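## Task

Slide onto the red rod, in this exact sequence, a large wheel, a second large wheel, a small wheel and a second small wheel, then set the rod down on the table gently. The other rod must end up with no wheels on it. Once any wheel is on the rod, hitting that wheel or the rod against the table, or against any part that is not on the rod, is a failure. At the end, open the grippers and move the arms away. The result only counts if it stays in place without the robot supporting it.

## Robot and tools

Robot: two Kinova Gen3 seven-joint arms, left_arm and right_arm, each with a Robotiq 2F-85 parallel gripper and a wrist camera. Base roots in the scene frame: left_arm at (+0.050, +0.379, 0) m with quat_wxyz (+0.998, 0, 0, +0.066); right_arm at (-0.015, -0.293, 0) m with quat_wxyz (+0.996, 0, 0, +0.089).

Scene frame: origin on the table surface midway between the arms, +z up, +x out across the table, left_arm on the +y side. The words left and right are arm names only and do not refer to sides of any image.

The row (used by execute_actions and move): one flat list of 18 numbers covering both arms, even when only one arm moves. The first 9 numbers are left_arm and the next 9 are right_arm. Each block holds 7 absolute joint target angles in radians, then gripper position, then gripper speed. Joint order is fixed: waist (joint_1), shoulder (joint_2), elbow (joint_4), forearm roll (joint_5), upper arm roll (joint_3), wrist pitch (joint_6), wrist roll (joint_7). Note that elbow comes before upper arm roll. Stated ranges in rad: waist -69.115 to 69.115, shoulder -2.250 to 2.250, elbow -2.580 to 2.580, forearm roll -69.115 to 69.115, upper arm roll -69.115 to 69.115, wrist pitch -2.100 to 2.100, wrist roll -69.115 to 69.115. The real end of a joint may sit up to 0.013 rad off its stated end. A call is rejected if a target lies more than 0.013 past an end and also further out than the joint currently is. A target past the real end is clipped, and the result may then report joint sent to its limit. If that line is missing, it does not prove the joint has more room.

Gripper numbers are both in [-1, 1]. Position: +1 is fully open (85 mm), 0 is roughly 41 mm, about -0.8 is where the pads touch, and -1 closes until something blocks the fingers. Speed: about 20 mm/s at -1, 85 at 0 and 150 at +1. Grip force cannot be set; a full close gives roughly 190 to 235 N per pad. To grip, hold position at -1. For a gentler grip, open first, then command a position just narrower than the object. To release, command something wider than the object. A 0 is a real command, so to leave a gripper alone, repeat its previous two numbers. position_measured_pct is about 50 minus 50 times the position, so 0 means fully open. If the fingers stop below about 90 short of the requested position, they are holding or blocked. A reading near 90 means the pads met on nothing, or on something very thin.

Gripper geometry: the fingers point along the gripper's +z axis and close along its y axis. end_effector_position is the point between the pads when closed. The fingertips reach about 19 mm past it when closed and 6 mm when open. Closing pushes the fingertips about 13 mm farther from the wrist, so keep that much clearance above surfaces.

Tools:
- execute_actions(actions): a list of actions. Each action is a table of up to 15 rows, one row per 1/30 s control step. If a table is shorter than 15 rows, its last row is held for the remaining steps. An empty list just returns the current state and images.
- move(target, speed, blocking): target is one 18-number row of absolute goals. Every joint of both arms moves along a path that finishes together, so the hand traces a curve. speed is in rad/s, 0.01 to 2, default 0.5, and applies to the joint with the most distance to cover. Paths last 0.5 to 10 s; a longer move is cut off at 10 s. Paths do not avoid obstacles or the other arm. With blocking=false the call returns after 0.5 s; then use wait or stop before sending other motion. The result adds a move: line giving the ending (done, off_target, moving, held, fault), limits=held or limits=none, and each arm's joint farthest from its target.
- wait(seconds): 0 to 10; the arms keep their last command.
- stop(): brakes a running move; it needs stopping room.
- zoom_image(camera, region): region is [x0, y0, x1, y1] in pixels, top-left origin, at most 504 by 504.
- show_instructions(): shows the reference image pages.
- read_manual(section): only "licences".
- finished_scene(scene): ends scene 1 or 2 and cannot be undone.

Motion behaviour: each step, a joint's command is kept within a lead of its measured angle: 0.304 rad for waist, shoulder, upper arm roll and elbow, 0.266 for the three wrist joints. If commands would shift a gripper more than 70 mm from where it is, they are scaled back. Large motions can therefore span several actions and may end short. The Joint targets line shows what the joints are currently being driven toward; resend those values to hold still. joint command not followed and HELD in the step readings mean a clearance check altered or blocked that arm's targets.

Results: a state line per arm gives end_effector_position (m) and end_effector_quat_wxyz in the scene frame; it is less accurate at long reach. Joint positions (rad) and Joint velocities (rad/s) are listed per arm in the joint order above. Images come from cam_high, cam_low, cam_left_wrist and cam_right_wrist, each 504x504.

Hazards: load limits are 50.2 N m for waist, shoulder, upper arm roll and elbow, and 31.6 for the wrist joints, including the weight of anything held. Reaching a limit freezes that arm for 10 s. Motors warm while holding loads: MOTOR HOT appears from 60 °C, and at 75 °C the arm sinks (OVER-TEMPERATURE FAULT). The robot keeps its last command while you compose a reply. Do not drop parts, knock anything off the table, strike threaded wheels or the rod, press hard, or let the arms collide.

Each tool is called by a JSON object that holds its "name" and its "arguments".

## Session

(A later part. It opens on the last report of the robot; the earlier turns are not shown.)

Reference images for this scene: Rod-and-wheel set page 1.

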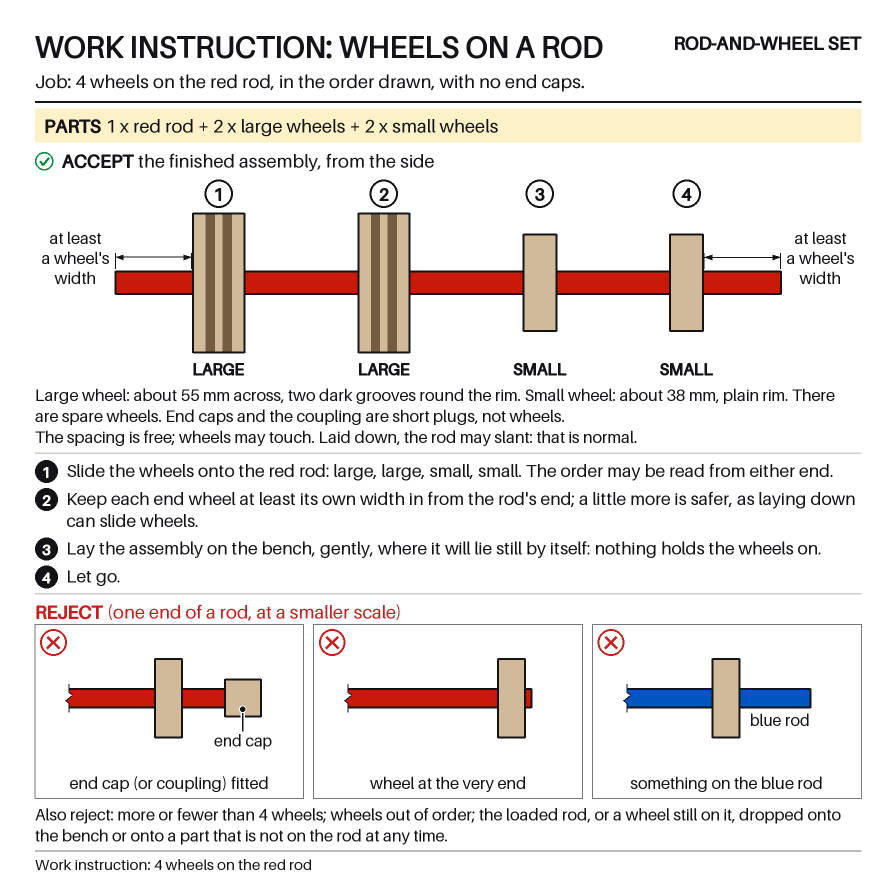

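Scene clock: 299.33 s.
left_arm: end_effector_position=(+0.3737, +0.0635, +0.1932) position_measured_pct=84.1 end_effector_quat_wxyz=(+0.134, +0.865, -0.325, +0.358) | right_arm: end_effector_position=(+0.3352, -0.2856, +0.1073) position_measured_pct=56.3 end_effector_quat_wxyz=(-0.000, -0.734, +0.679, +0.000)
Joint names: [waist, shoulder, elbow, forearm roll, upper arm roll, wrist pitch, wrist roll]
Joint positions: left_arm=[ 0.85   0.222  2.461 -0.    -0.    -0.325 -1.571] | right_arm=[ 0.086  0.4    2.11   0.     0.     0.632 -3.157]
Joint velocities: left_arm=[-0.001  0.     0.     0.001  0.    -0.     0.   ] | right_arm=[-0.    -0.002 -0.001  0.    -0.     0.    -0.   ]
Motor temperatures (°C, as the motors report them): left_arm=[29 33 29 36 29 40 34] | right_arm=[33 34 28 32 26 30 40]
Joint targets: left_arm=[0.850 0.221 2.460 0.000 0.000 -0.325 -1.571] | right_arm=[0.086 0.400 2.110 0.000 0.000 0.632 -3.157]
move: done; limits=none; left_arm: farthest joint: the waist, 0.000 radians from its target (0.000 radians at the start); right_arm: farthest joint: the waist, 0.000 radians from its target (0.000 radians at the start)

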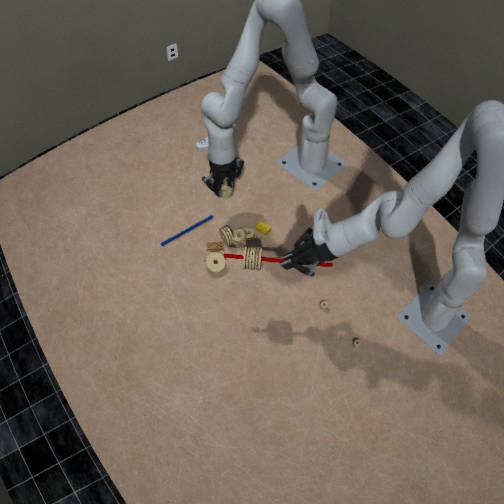

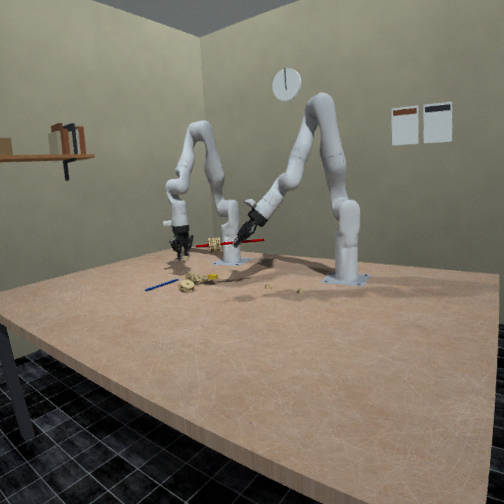

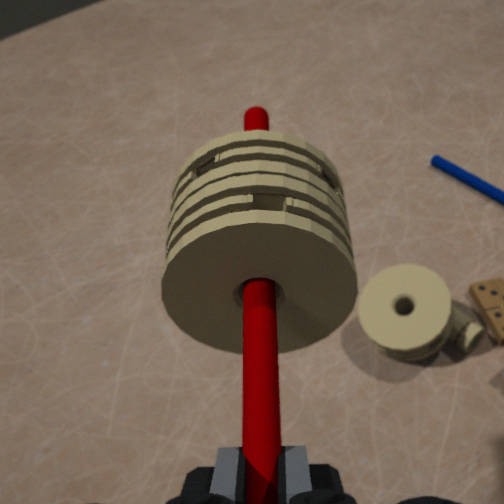

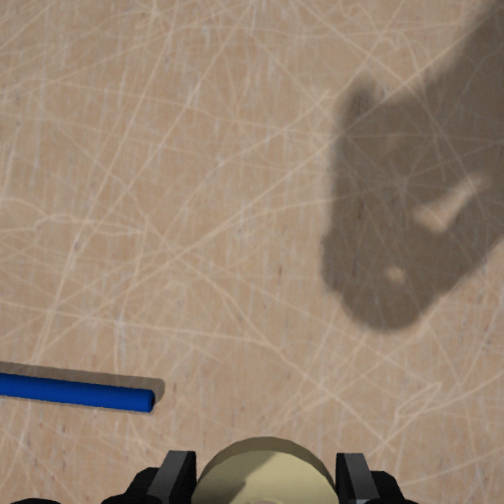

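{"name": "move", "arguments": {"target": [0.85,0.2211,2.4602,0,0,-0.3251,-1.571,-1,-0.5, 0.452,1.141,1.435,-0.858,0,1.964,-1.99,-1,0], "speed": 0.8}}

{"name": "move", "arguments": {"target": [1.1806,0.2211,2.4602,0,0,-0.3251,-1.571,-1,-0.5, 0.452,1.141,1.435,-0.858,0,1.964,-1.99,-1,0], "speed": 0.25}}

{"name": "move", "arguments": {"target": [1.1806,0.2479,2.4082,0,0,-0.2999,-1.571,-1,-0.5, 0.452,1.141,1.435,-0.858,0,1.964,-1.99,-1,0], "speed": 0.05}}

{"name": "zoom_image", "arguments": {"camera": "cam_left_wrist", "region": [180,20,340,180]}}

Scene clock: 304.80 s.
left_arm: end_effector_position=(+0.3737, +0.0635, +0.1932) position_measured_pct=84.1 end_effector_quat_wxyz=(+0.134, +0.865, -0.325, +0.358) | right_arm: end_effector_position=(+0.3529, -0.1960, +0.1946) position_measured_pct=56.3 end_effector_quat_wxyz=(-0.353, +0.612, -0.354, -0.613)
Joint names: [waist, shoulder, elbow, forearm roll, upper arm roll, wrist pitch, wrist roll]
Joint positions: left_arm=[ 0.85   0.222  2.461 -0.    -0.    -0.325 -1.571] | right_arm=[ 0.452  1.141  1.435 -0.858  0.     1.964 -1.99 ]
Joint velocities: left_arm=[ 0.001 -0.    -0.     0.001 -0.     0.001  0.   ] | right_arm=[ 0.001  0.003 -0.001  0.001 -0.     0.     0.   ]
Motor temperatures (°C, as the motors report them): left_arm=[29 33 29 36 29 40 34] | right_arm=[33 34 28 32 26 30 40]
Joint targets: left_arm=[0.850 0.221 2.460 0.000 0.000 -0.325 -1.571] | right_arm=[0.452 1.141 1.435 -0.858 0.000 1.964 -1.990]
move: done; limits=none; left_arm: farthest joint: the waist, 0.000 radians from its target (0.000 radians at the start); right_arm: farthest joint: the waist, 0.000 radians from its target (0.366 radians at the start)

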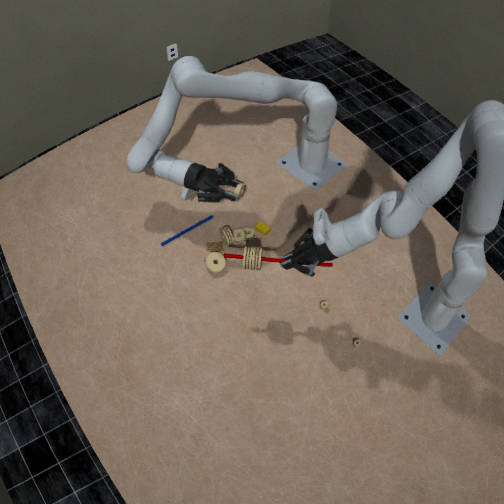

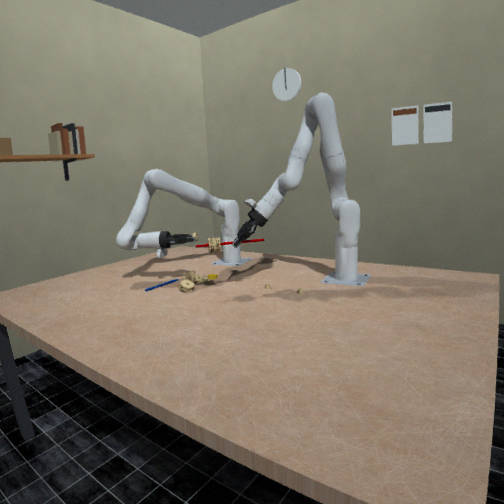

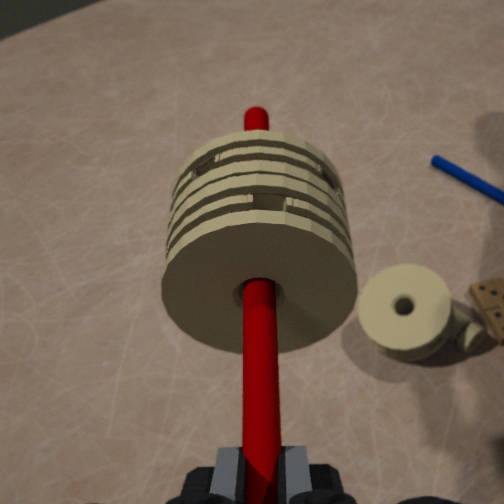

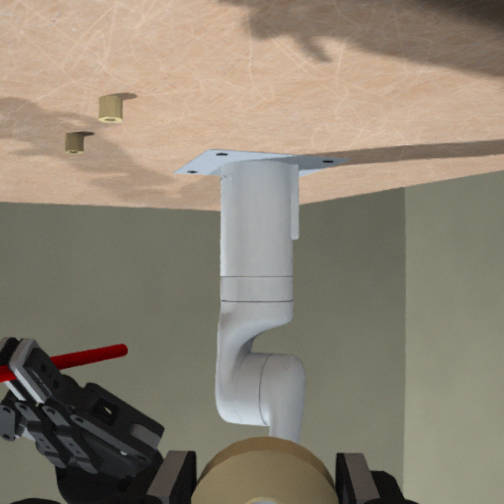

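Scene clock: 306.60 s.
left_arm: end_effector_position=(+0.2538, -0.0245, +0.1932) position_measured_pct=84.1 end_effector_quat_wxyz=(+0.191, +0.800, -0.462, +0.331) | right_arm: end_effector_position=(+0.3529, -0.1961, +0.1945) position_measured_pct=56.3 end_effector_quat_wxyz=(-0.353, +0.612, -0.354, -0.613)
Joint names: [waist, shoulder, elbow, forearm roll, upper arm roll, wrist pitch, wrist roll]
Joint positions: left_arm=[ 1.18   0.222  2.461 -0.     0.    -0.325 -1.571] | right_arm=[ 0.452  1.141  1.435 -0.858 -0.     1.964 -1.99 ]
Joint velocities: left_arm=[ 0.001  0.001 -0.     0.    -0.    -0.    -0.001] | right_arm=[ 0.    -0.     0.001 -0.001 -0.    -0.    -0.   ]
Motor temperatures (°C, as the motors report them): left_arm=[29 33 29 36 29 40 34] | right_arm=[33 34 28 32 26 30 40]
Joint targets: left_arm=[1.181 0.221 2.460 0.000 0.000 -0.325 -1.571] | right_arm=[0.452 1.141 1.435 -0.858 0.000 1.964 -1.990]
move: done; limits=none; left_arm: farthest joint: the waist, 0.000 radians from its target (0.331 radians at the start); right_arm: farthest joint: the waist, 0.000 radians from its target (0.000 radians at the start)

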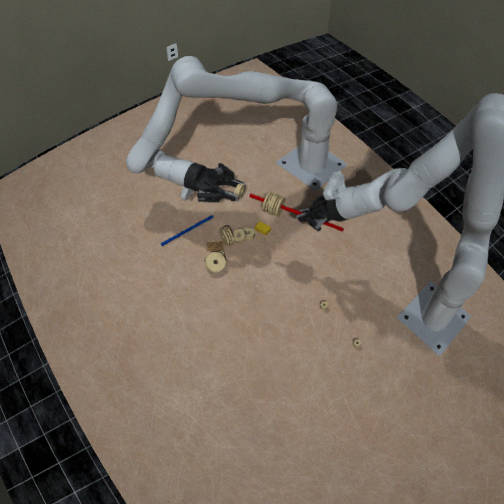

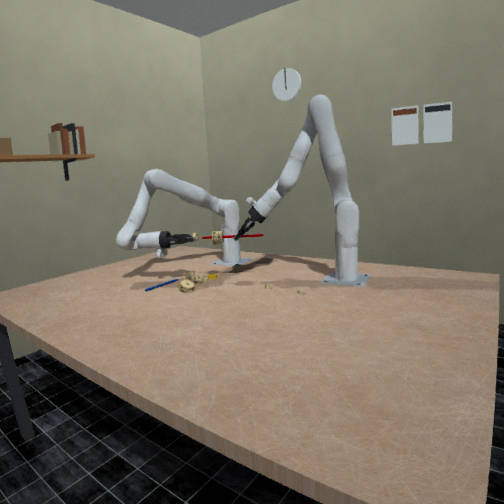

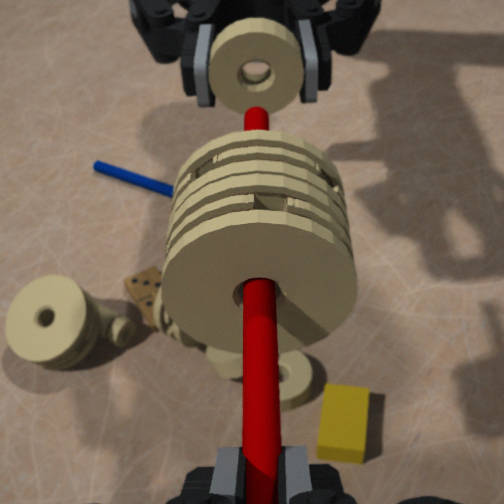

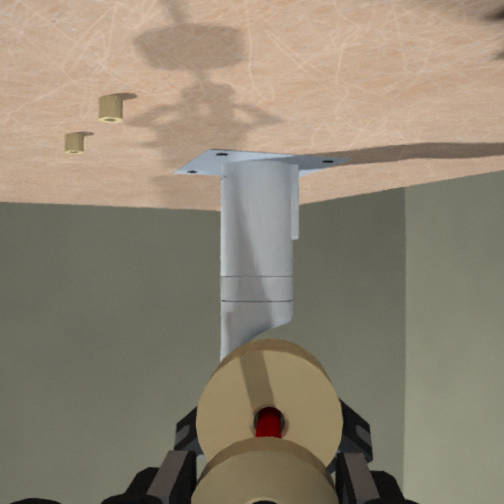

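Scene clock: 307.90 s.
left_arm: end_effector_position=(+0.2627, -0.0402, +0.1942) position_measured_pct=84.1 end_effector_quat_wxyz=(+0.191, +0.800, -0.462, +0.331) | right_arm: end_effector_position=(+0.3529, -0.1961, +0.1945) position_measured_pct=56.3 end_effector_quat_wxyz=(-0.353, +0.612, -0.354, -0.613)
Joint names: [waist, shoulder, elbow, forearm roll, upper arm roll, wrist pitch, wrist roll]
Joint positions: left_arm=[ 1.181  0.248  2.409 -0.    -0.    -0.3   -1.571] | right_arm=[ 0.452  1.141  1.435 -0.858 -0.     1.964 -1.99 ]
Joint velocities: left_arm=[-0.001  0.002 -0.    -0.001 -0.     0.    -0.001] | right_arm=[-0.     0.    -0.001 -0.     0.    -0.    -0.   ]
Motor temperatures (°C, as the motors report them): left_arm=[29 33 29 36 29 40 34] | right_arm=[33 34 28 32 26 30 40]
Joint targets: left_arm=[1.181 0.248 2.408 0.000 0.000 -0.300 -1.571] | right_arm=[0.452 1.141 1.435 -0.858 0.000 1.964 -1.990]
move: done; limits=none; left_arm: farthest joint: the waist, 0.000 radians from its target (0.000 radians at the start); right_arm: farthest joint: the waist, 0.000 radians from its target (0.000 radians at the start)

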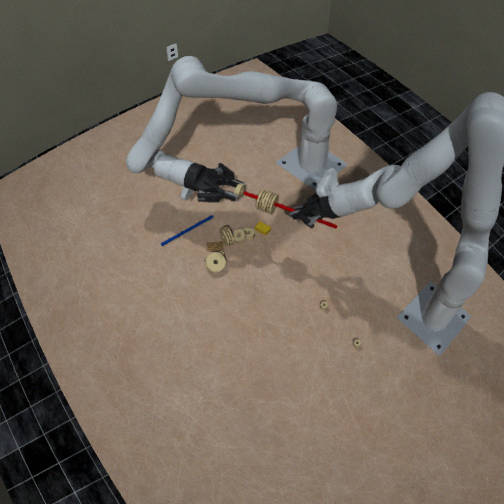

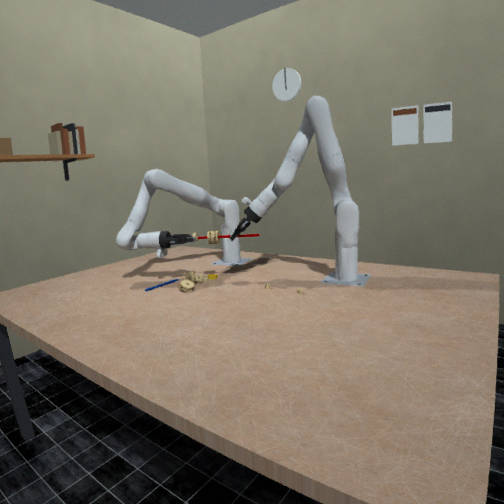

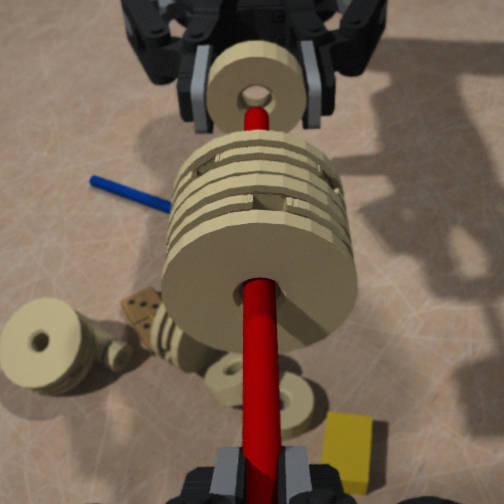

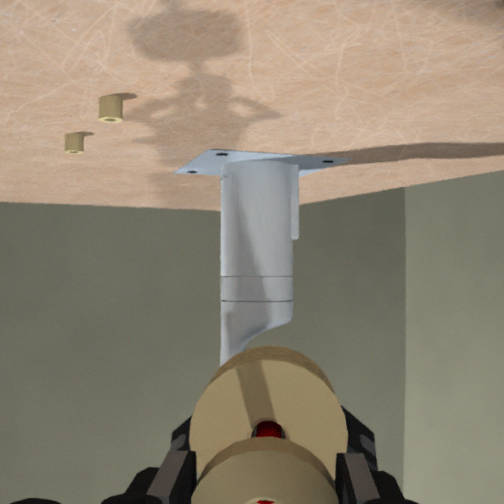

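Region (180, 20, 340, 180) of cam_left_wrist's 504x504 image, scaled by 3.150.

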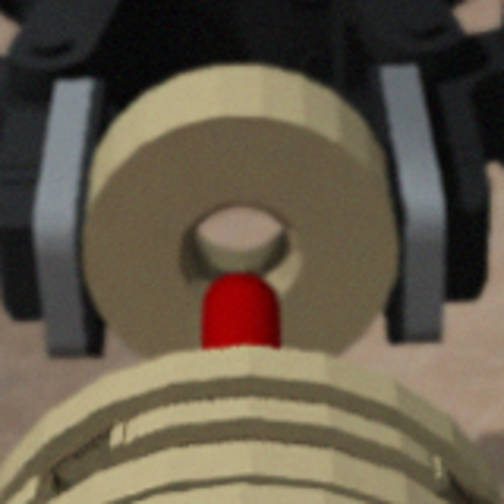

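{"name": "move", "arguments": {"target": [1.1806,0.2807,2.3514,0,0,-0.2759,-1.571,-1,-0.5, 0.452,1.141,1.435,-0.858,0,1.964,-1.99,-1,0], "speed": 0.015}}

{"name": "zoom_image", "arguments": {"camera": "cam_left_wrist", "region": [180,20,340,180]}}

Scene clock: 314.87 s.
left_arm: end_effector_position=(+0.2727, -0.0577, +0.1945) position_measured_pct=84.1 end_effector_quat_wxyz=(+0.191, +0.800, -0.462, +0.331) | right_arm: end_effector_position=(+0.3529, -0.1961, +0.1943) position_measured_pct=56.3 end_effector_quat_wxyz=(-0.353, +0.612, -0.354, -0.613)
Joint names: [waist, shoulder, elbow, forearm roll, upper arm roll, wrist pitch, wrist roll]
Joint positions: left_arm=[ 1.181  0.281  2.352 -0.     0.    -0.276 -1.571] | right_arm=[ 0.452  1.141  1.435 -0.858  0.     1.964 -1.99 ]
Joint velocities: left_arm=[ 0.     0.001 -0.    -0.    -0.    -0.     0.001] | right_arm=[ 0.001 -0.    -0.001 -0.     0.    -0.    -0.   ]
Motor temperatures (°C, as the motors report them): left_arm=[29 33 29 36 29 40 34] | right_arm=[33 34 28 32 26 30 40]
Joint targets: left_arm=[1.181 0.281 2.351 0.000 0.000 -0.276 -1.571] | right_arm=[0.452 1.141 1.435 -0.858 0.000 1.964 -1.990]
move: done; limits=none; left_arm: farthest joint: the waist, 0.000 radians from its target (0.000 radians at the start); right_arm: farthest joint: the waist, 0.000 radians from its target (0.000 radians at the start)

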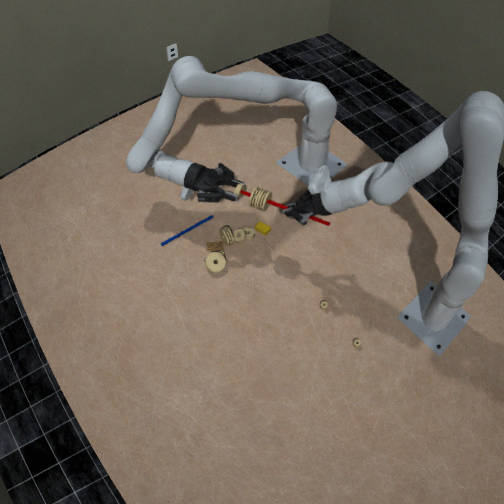

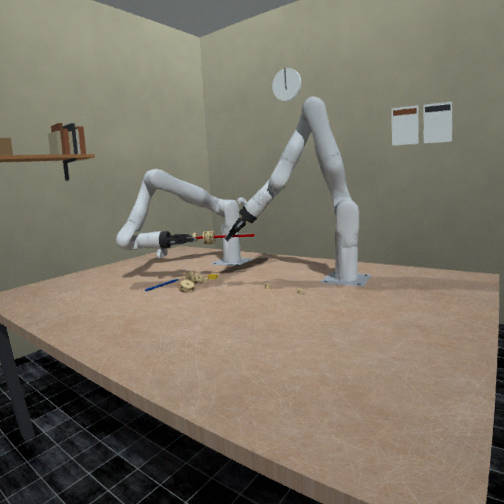

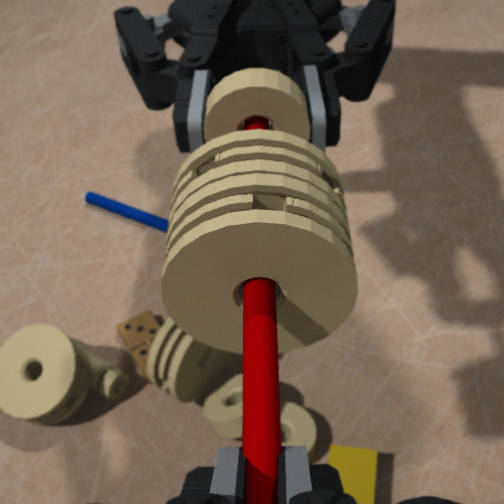

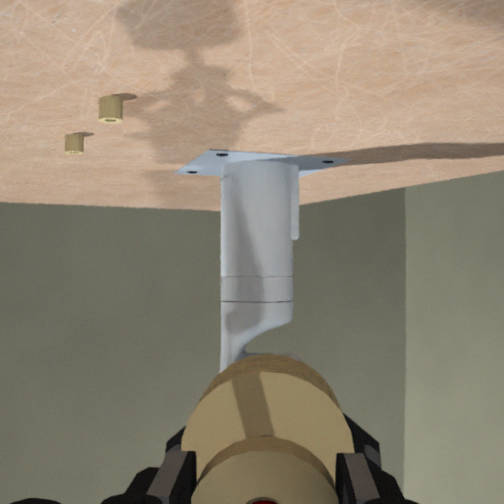

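Region (180, 20, 340, 180) of cam_left_wrist's 504x504 image, scaled by 3.150.

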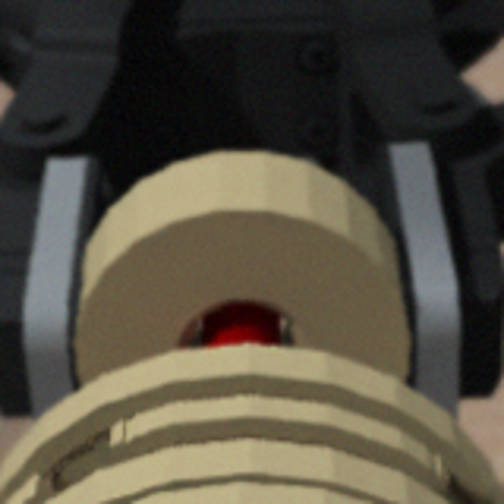

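{"name": "move", "arguments": {"target": [1.1806,0.3419,2.2440,0,0,-0.2297,-1.571,-1,-0.5, 0.452,1.141,1.435,-0.858,0,1.964,-1.99,-1,0], "speed": 0.03}}

{"name": "move", "arguments": {"target": [1.1806,0.3628,2.2051,0,0,-0.2118,-1.571,-1,-0.5, 0.452,1.141,1.435,-0.858,0,1.964,-1.99,-1,0], "speed": 0.02}}

Scene clock: 323.30 s.
left_arm: end_effector_position=(+0.2912, -0.0898, +0.1942) position_measured_pct=84.1 end_effector_quat_wxyz=(+0.192, +0.800, -0.462, +0.331) | right_arm: end_effector_position=(+0.3530, -0.1962, +0.1941) position_measured_pct=56.3 end_effector_quat_wxyz=(-0.353, +0.612, -0.355, -0.612)
Joint names: [waist, shoulder, elbow, forearm roll, upper arm roll, wrist pitch, wrist roll]
Joint positions: left_arm=[ 1.181  0.342  2.244 -0.     0.    -0.23  -1.571] | right_arm=[ 0.452  1.141  1.435 -0.858  0.     1.963 -1.99 ]
Joint velocities: left_arm=[-0.001  0.001 -0.001 -0.001  0.     0.     0.   ] | right_arm=[ 0.    -0.    -0.001  0.001  0.    -0.    -0.   ]
Motor temperatures (°C, as the motors report them): left_arm=[29 33 29 36 29 40 34] | right_arm=[33 34 28 32 26 30 40]
Joint targets: left_arm=[1.181 0.342 2.244 0.000 0.000 -0.230 -1.571] | right_arm=[0.452 1.141 1.435 -0.858 0.000 1.964 -1.990]
move: done; limits=none; left_arm: farthest joint: the waist, 0.000 radians from its target (0.000 radians at the start); right_arm: farthest joint: the wrist pitch, 0.001 radians from its target (0.000 radians at the start)

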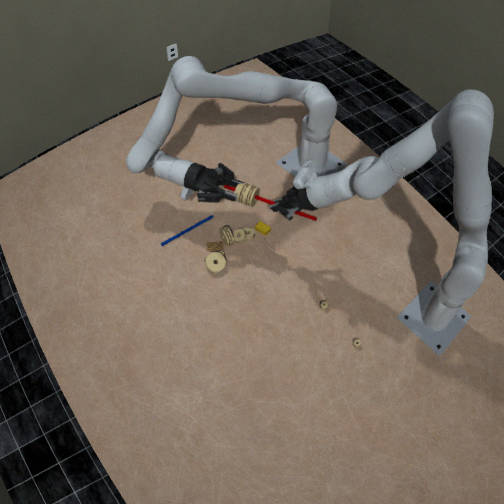

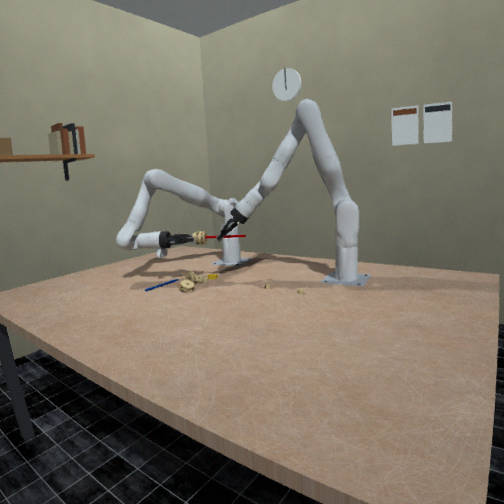

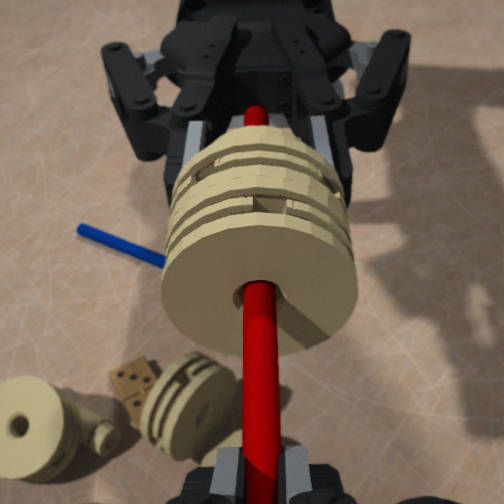

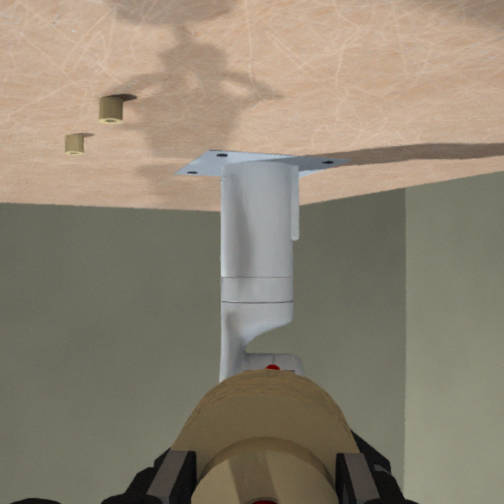

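Scene clock: 325.47 s.
left_arm: end_effector_position=(+0.2977, -0.1012, +0.1942) position_measured_pct=84.1 end_effector_quat_wxyz=(+0.192, +0.800, -0.462, +0.332) | right_arm: end_effector_position=(+0.3530, -0.1962, +0.1941) position_measured_pct=56.3 end_effector_quat_wxyz=(-0.353, +0.612, -0.355, -0.612)
Joint names: [waist, shoulder, elbow, forearm roll, upper arm roll, wrist pitch, wrist roll]
Joint positions: left_arm=[ 1.181  0.362  2.205 -0.     0.    -0.212 -1.571] | right_arm=[ 0.452  1.141  1.435 -0.858  0.     1.963 -1.99 ]
Joint velocities: left_arm=[ 0.     0.001 -0.     0.001  0.001 -0.     0.   ] | right_arm=[-0.     0.     0.001 -0.    -0.    -0.     0.   ]
Motor temperatures (°C, as the motors report them): left_arm=[29 33 29 36 29 40 34] | right_arm=[33 34 28 32 26 30 40]
Joint targets: left_arm=[1.181 0.363 2.205 0.000 0.000 -0.212 -1.571] | right_arm=[0.452 1.141 1.435 -0.858 0.000 1.964 -1.990]
move: done; limits=none; left_arm: farthest joint: the waist, 0.000 radians from its target (0.000 radians at the start); right_arm: farthest joint: the wrist pitch, 0.001 radians from its target (0.001 radians at the start)

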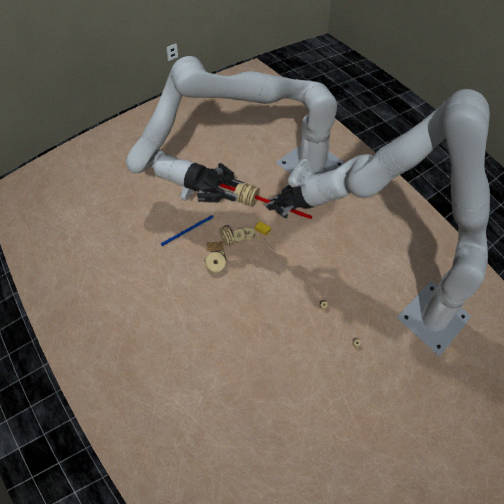

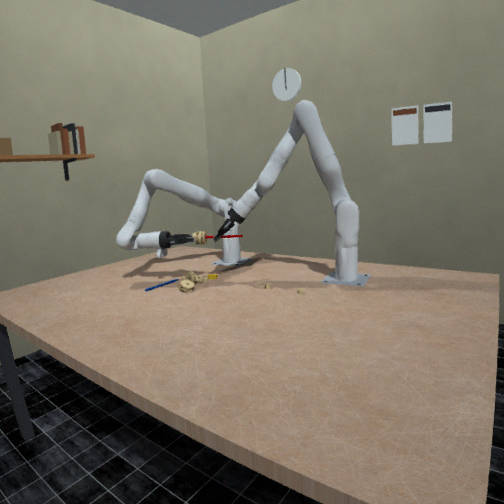

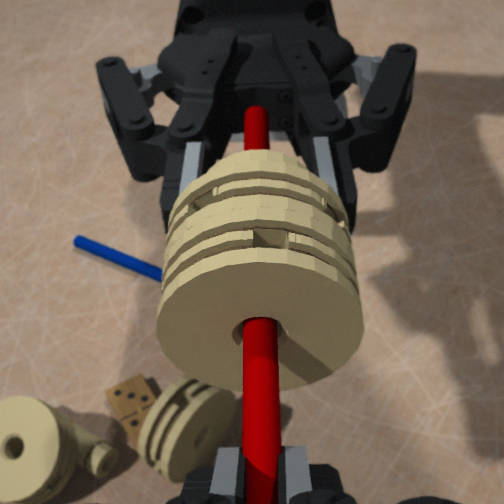

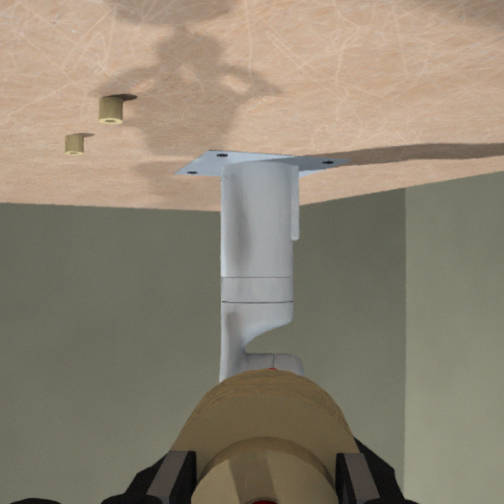

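{"name": "move", "arguments": {"target": [1.1806,0.3628,2.2051,0,0,-0.2118,-1.571,-1,-0.5, 0.452,1.141,1.435,-0.858,0,1.964,-1.99,0.4,-0.5]}}

{"name": "move", "arguments": {"target": [1.1806,0.2211,2.4602,0,0,-0.3251,-1.571,-1,-0.5, 0.452,1.141,1.435,-0.858,0,1.964,-1.99,0.4,-0.5], "speed": 0.12}}

{"name": "move", "arguments": {"target": [0.85,0.2211,2.4602,0,0,-0.3251,-1.571,-1,-0.5, 0.452,1.141,1.435,-0.858,0,1.964,-1.99,0.4,-0.5], "speed": 0.25}}

Scene clock: 329.77 s.
left_arm: end_effector_position=(+0.2976, -0.1008, +0.1935) position_measured_pct=84.1 end_effector_quat_wxyz=(+0.191, +0.800, -0.462, +0.331) | right_arm: end_effector_position=(+0.3529, -0.1961, +0.1945) position_measured_pct=29.8 end_effector_quat_wxyz=(-0.353, +0.612, -0.354, -0.613)
Joint names: [waist, shoulder, elbow, forearm roll, upper arm roll, wrist pitch, wrist roll]
Joint positions: left_arm=[ 1.181  0.363  2.206 -0.    -0.    -0.211 -1.571] | right_arm=[ 0.452  1.141  1.435 -0.858 -0.     1.964 -1.99 ]
Joint velocities: left_arm=[-0.002  0.001 -0.    -0.    -0.    -0.001 -0.   ] | right_arm=[-0.     0.    -0.001 -0.     0.    -0.     0.   ]
Motor temperatures (°C, as the motors report them): left_arm=[29 33 29 36 29 40 34] | right_arm=[33 34 28 32 26 30 40]
Joint targets: left_arm=[1.181 0.363 2.205 0.000 0.000 -0.212 -1.571] | right_arm=[0.452 1.141 1.435 -0.858 0.000 1.964 -1.990]
move: done; limits=none; left_arm: farthest joint: the shoulder, 0.001 radians from its target (0.000 radians at the start); right_arm: farthest joint: the waist, 0.000 radians from its target (0.000 radians at the start)

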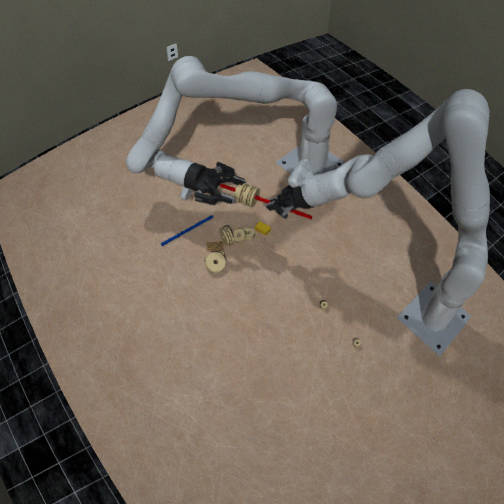

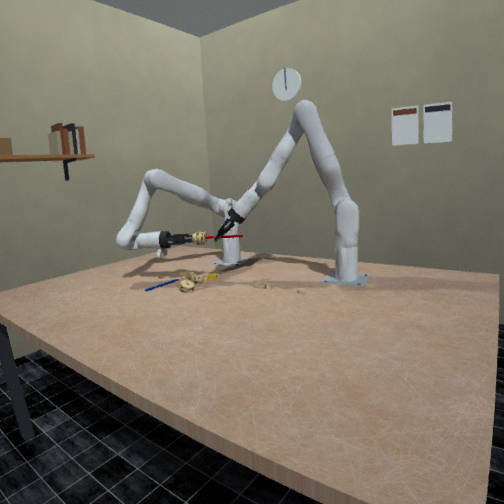

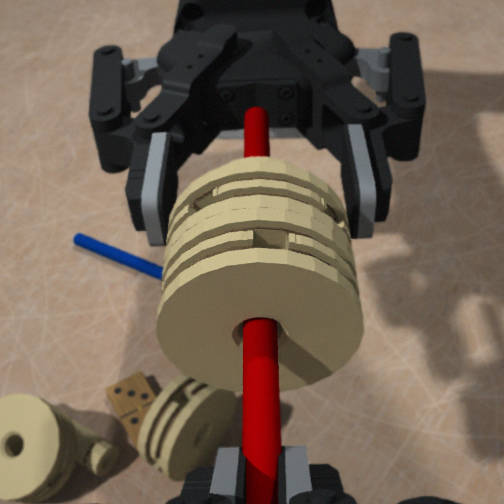

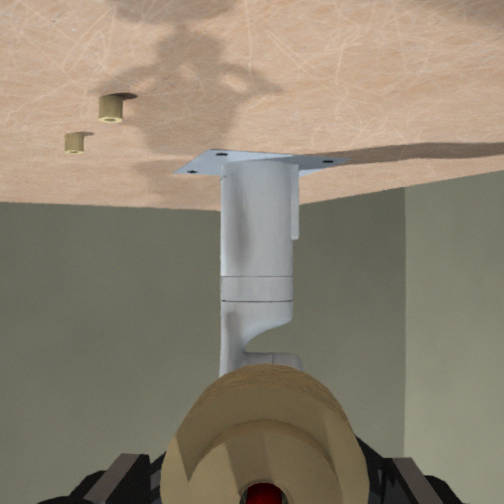

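Scene clock: 332.20 s.
left_arm: end_effector_position=(+0.2536, -0.0245, +0.1930) position_measured_pct=84.1 end_effector_quat_wxyz=(+0.191, +0.800, -0.463, +0.331) | right_arm: end_effector_position=(+0.3529, -0.1961, +0.1945) position_measured_pct=29.8 end_effector_quat_wxyz=(-0.353, +0.612, -0.354, -0.613)
Joint names: [waist, shoulder, elbow, forearm roll, upper arm roll, wrist pitch, wrist roll]
Joint positions: left_arm=[ 1.181  0.222  2.461 -0.    -0.    -0.325 -1.571] | right_arm=[ 0.452  1.141  1.435 -0.858 -0.     1.964 -1.99 ]
Joint velocities: left_arm=[ 0.    -0.003  0.    -0.     0.     0.    -0.001] | right_arm=[-0.    -0.    -0.001 -0.    -0.     0.    -0.   ]
Motor temperatures (°C, as the motors report them): left_arm=[29 33 29 36 29 40 34] | right_arm=[33 34 28 32 26 30 40]
Joint targets: left_arm=[1.181 0.221 2.460 0.000 0.000 -0.325 -1.571] | right_arm=[0.452 1.141 1.435 -0.858 0.000 1.964 -1.990]
move: done; limits=none; left_arm: farthest joint: the shoulder, 0.001 radians from its target (0.142 radians at the start); right_arm: farthest joint: the waist, 0.000 radians from its target (0.000 radians at the start)

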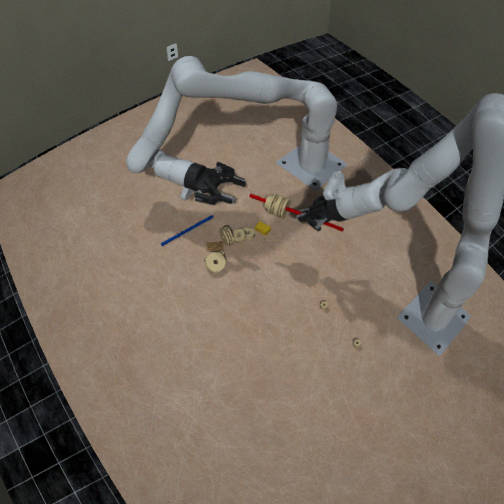

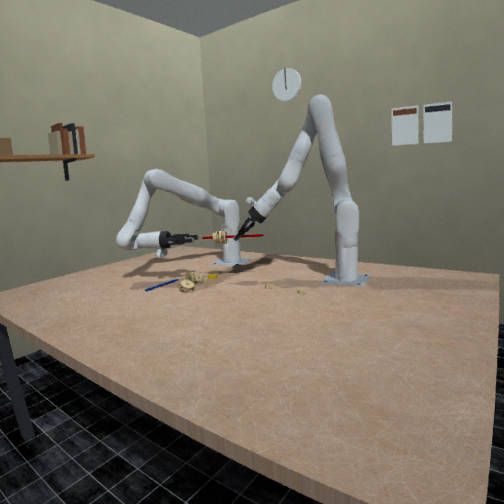

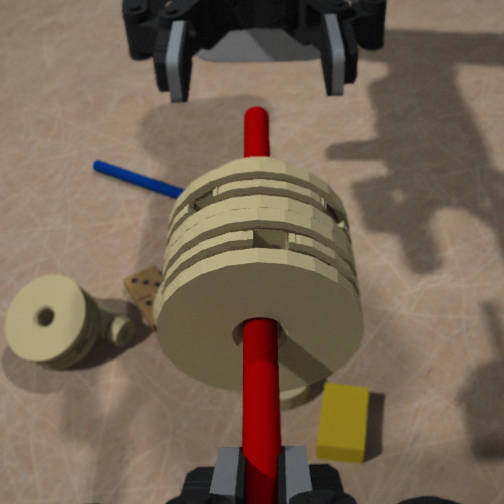

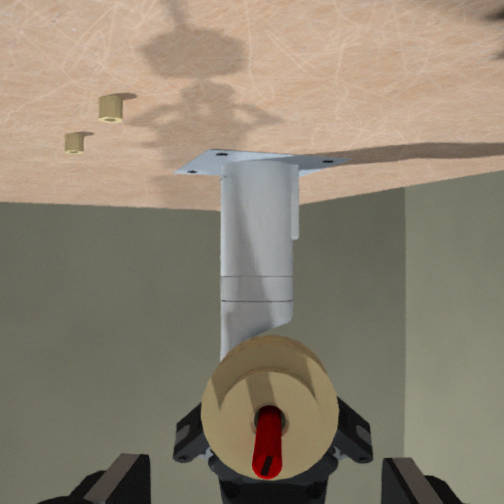

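Scene clock: 334.00 s.
left_arm: end_effector_position=(+0.3736, +0.0634, +0.1931) position_measured_pct=84.1 end_effector_quat_wxyz=(+0.134, +0.865, -0.325, +0.358) | right_arm: end_effector_position=(+0.3529, -0.1961, +0.1945) position_measured_pct=29.8 end_effector_quat_wxyz=(-0.353, +0.612, -0.354, -0.613)
Joint names: [waist, shoulder, elbow, forearm roll, upper arm roll, wrist pitch, wrist roll]
Joint positions: left_arm=[ 0.85   0.222  2.461  0.    -0.    -0.325 -1.571] | right_arm=[ 0.452  1.141  1.435 -0.858 -0.     1.964 -1.99 ]
Joint velocities: left_arm=[-0.004 -0.001  0.    -0.002  0.001  0.001 -0.   ] | right_arm=[ 0.  0.  0. -0.  0.  0. -0.]
Motor temperatures (°C, as the motors report them): left_arm=[29 33 29 36 29 40 34] | right_arm=[33 34 28 32 26 30 40]
Joint targets: left_arm=[0.850 0.221 2.460 0.000 0.000 -0.325 -1.571] | right_arm=[0.452 1.141 1.435 -0.858 0.000 1.964 -1.990]
move: done; limits=none; left_arm: farthest joint: the waist, 0.000 radians from its target (0.331 radians at the start); right_arm: farthest joint: the waist, 0.000 radians from its target (0.000 radians at the start)

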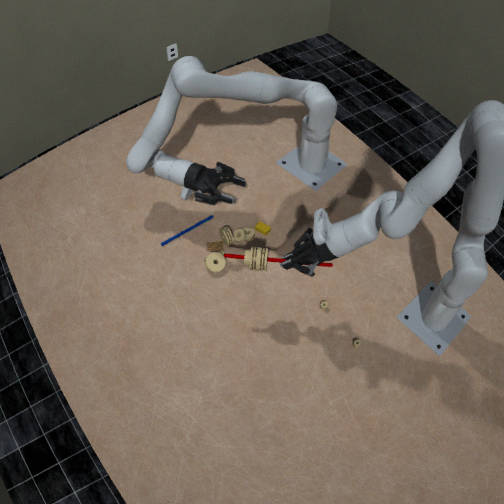

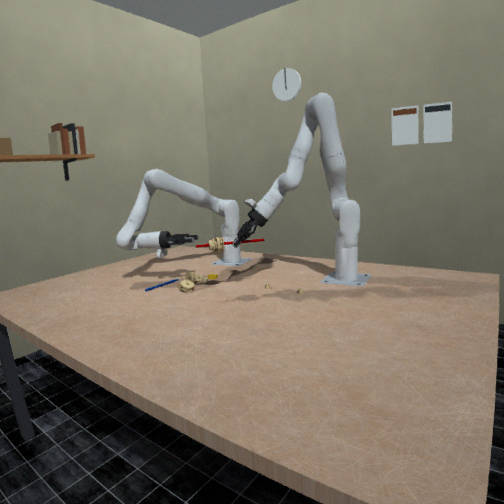

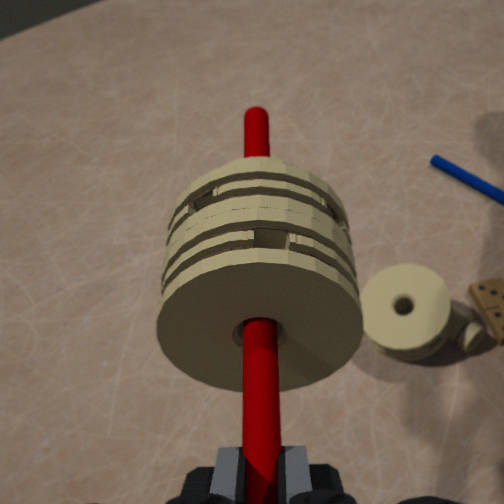

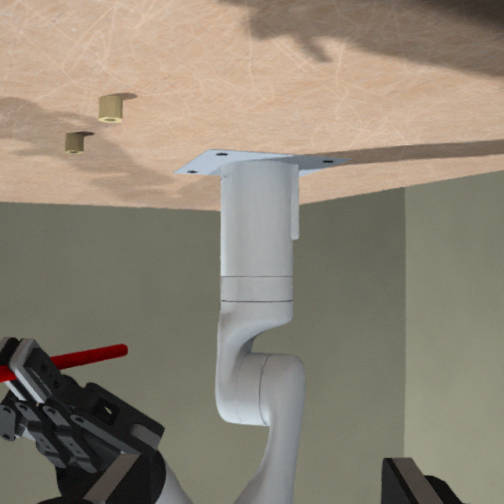

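{"name": "move", "arguments": {"target": [0.85,0.2211,2.4602,0,0,-0.3251,-1.571,-1,-0.5, -0.2823,0.4487,1.9550,0,0,0.7379,-3.516,0.4,0], "speed": 0.8}}

Scene clock: 342.27 s.
left_arm: end_effector_position=(+0.3737, +0.0635, +0.1931) position_measured_pct=84.1 end_effector_quat_wxyz=(+0.134, +0.865, -0.325, +0.358) | right_arm: end_effector_position=(+0.3489, -0.1402, +0.1200) position_measured_pct=29.8 end_effector_quat_wxyz=(-0.000, -0.737, +0.676, +0.000)
Joint names: [waist, shoulder, elbow, forearm roll, upper arm roll, wrist pitch, wrist roll]
Joint positions: left_arm=[ 0.85   0.222  2.461 -0.    -0.    -0.325 -1.571] | right_arm=[-0.282  0.449  1.955 -0.    -0.     0.738 -3.516]
Joint velocities: left_arm=[ 0.001  0.001 -0.     0.001  0.    -0.001  0.   ] | right_arm=[-0.002 -0.002  0.001  0.     0.    -0.    -0.   ]
Motor temperatures (°C, as the motors report them): left_arm=[29 33 29 36 29 40 34] | right_arm=[33 35 28 32 26 30 40]
Joint targets: left_arm=[0.850 0.221 2.460 0.000 0.000 -0.325 -1.571] | right_arm=[-0.282 0.449 1.955 0.000 0.000 0.738 -3.516]
move: done; limits=none; left_arm: farthest joint: the waist, 0.000 radians from its target (0.000 radians at the start); right_arm: farthest joint: the waist, 0.000 radians from its target (0.734 radians at the start)

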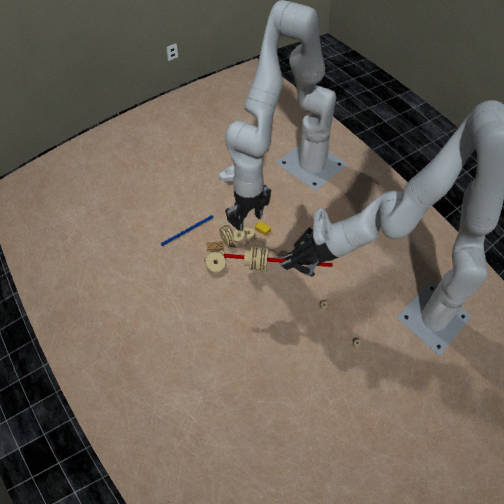

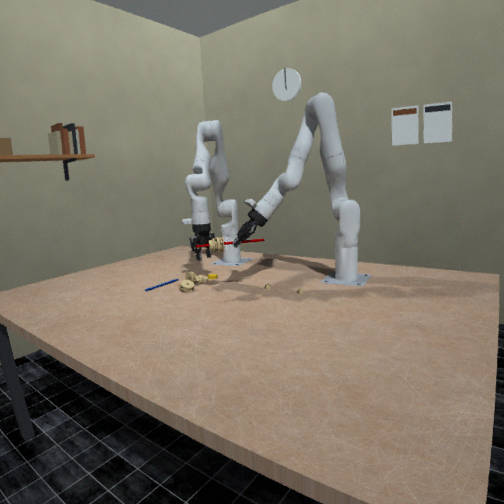

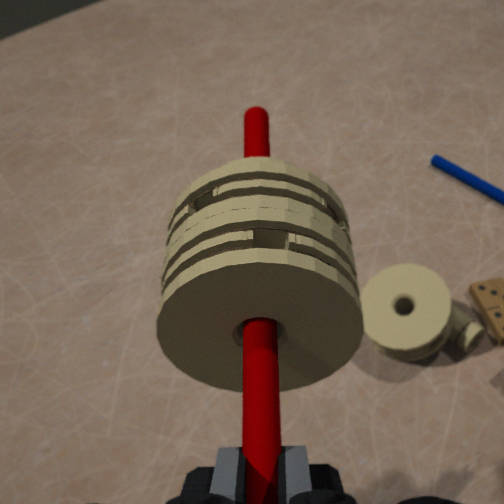

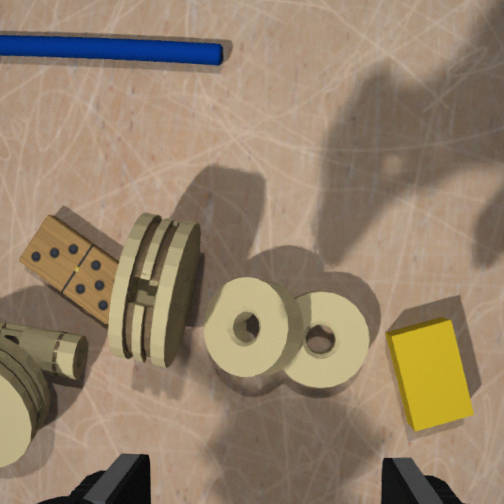

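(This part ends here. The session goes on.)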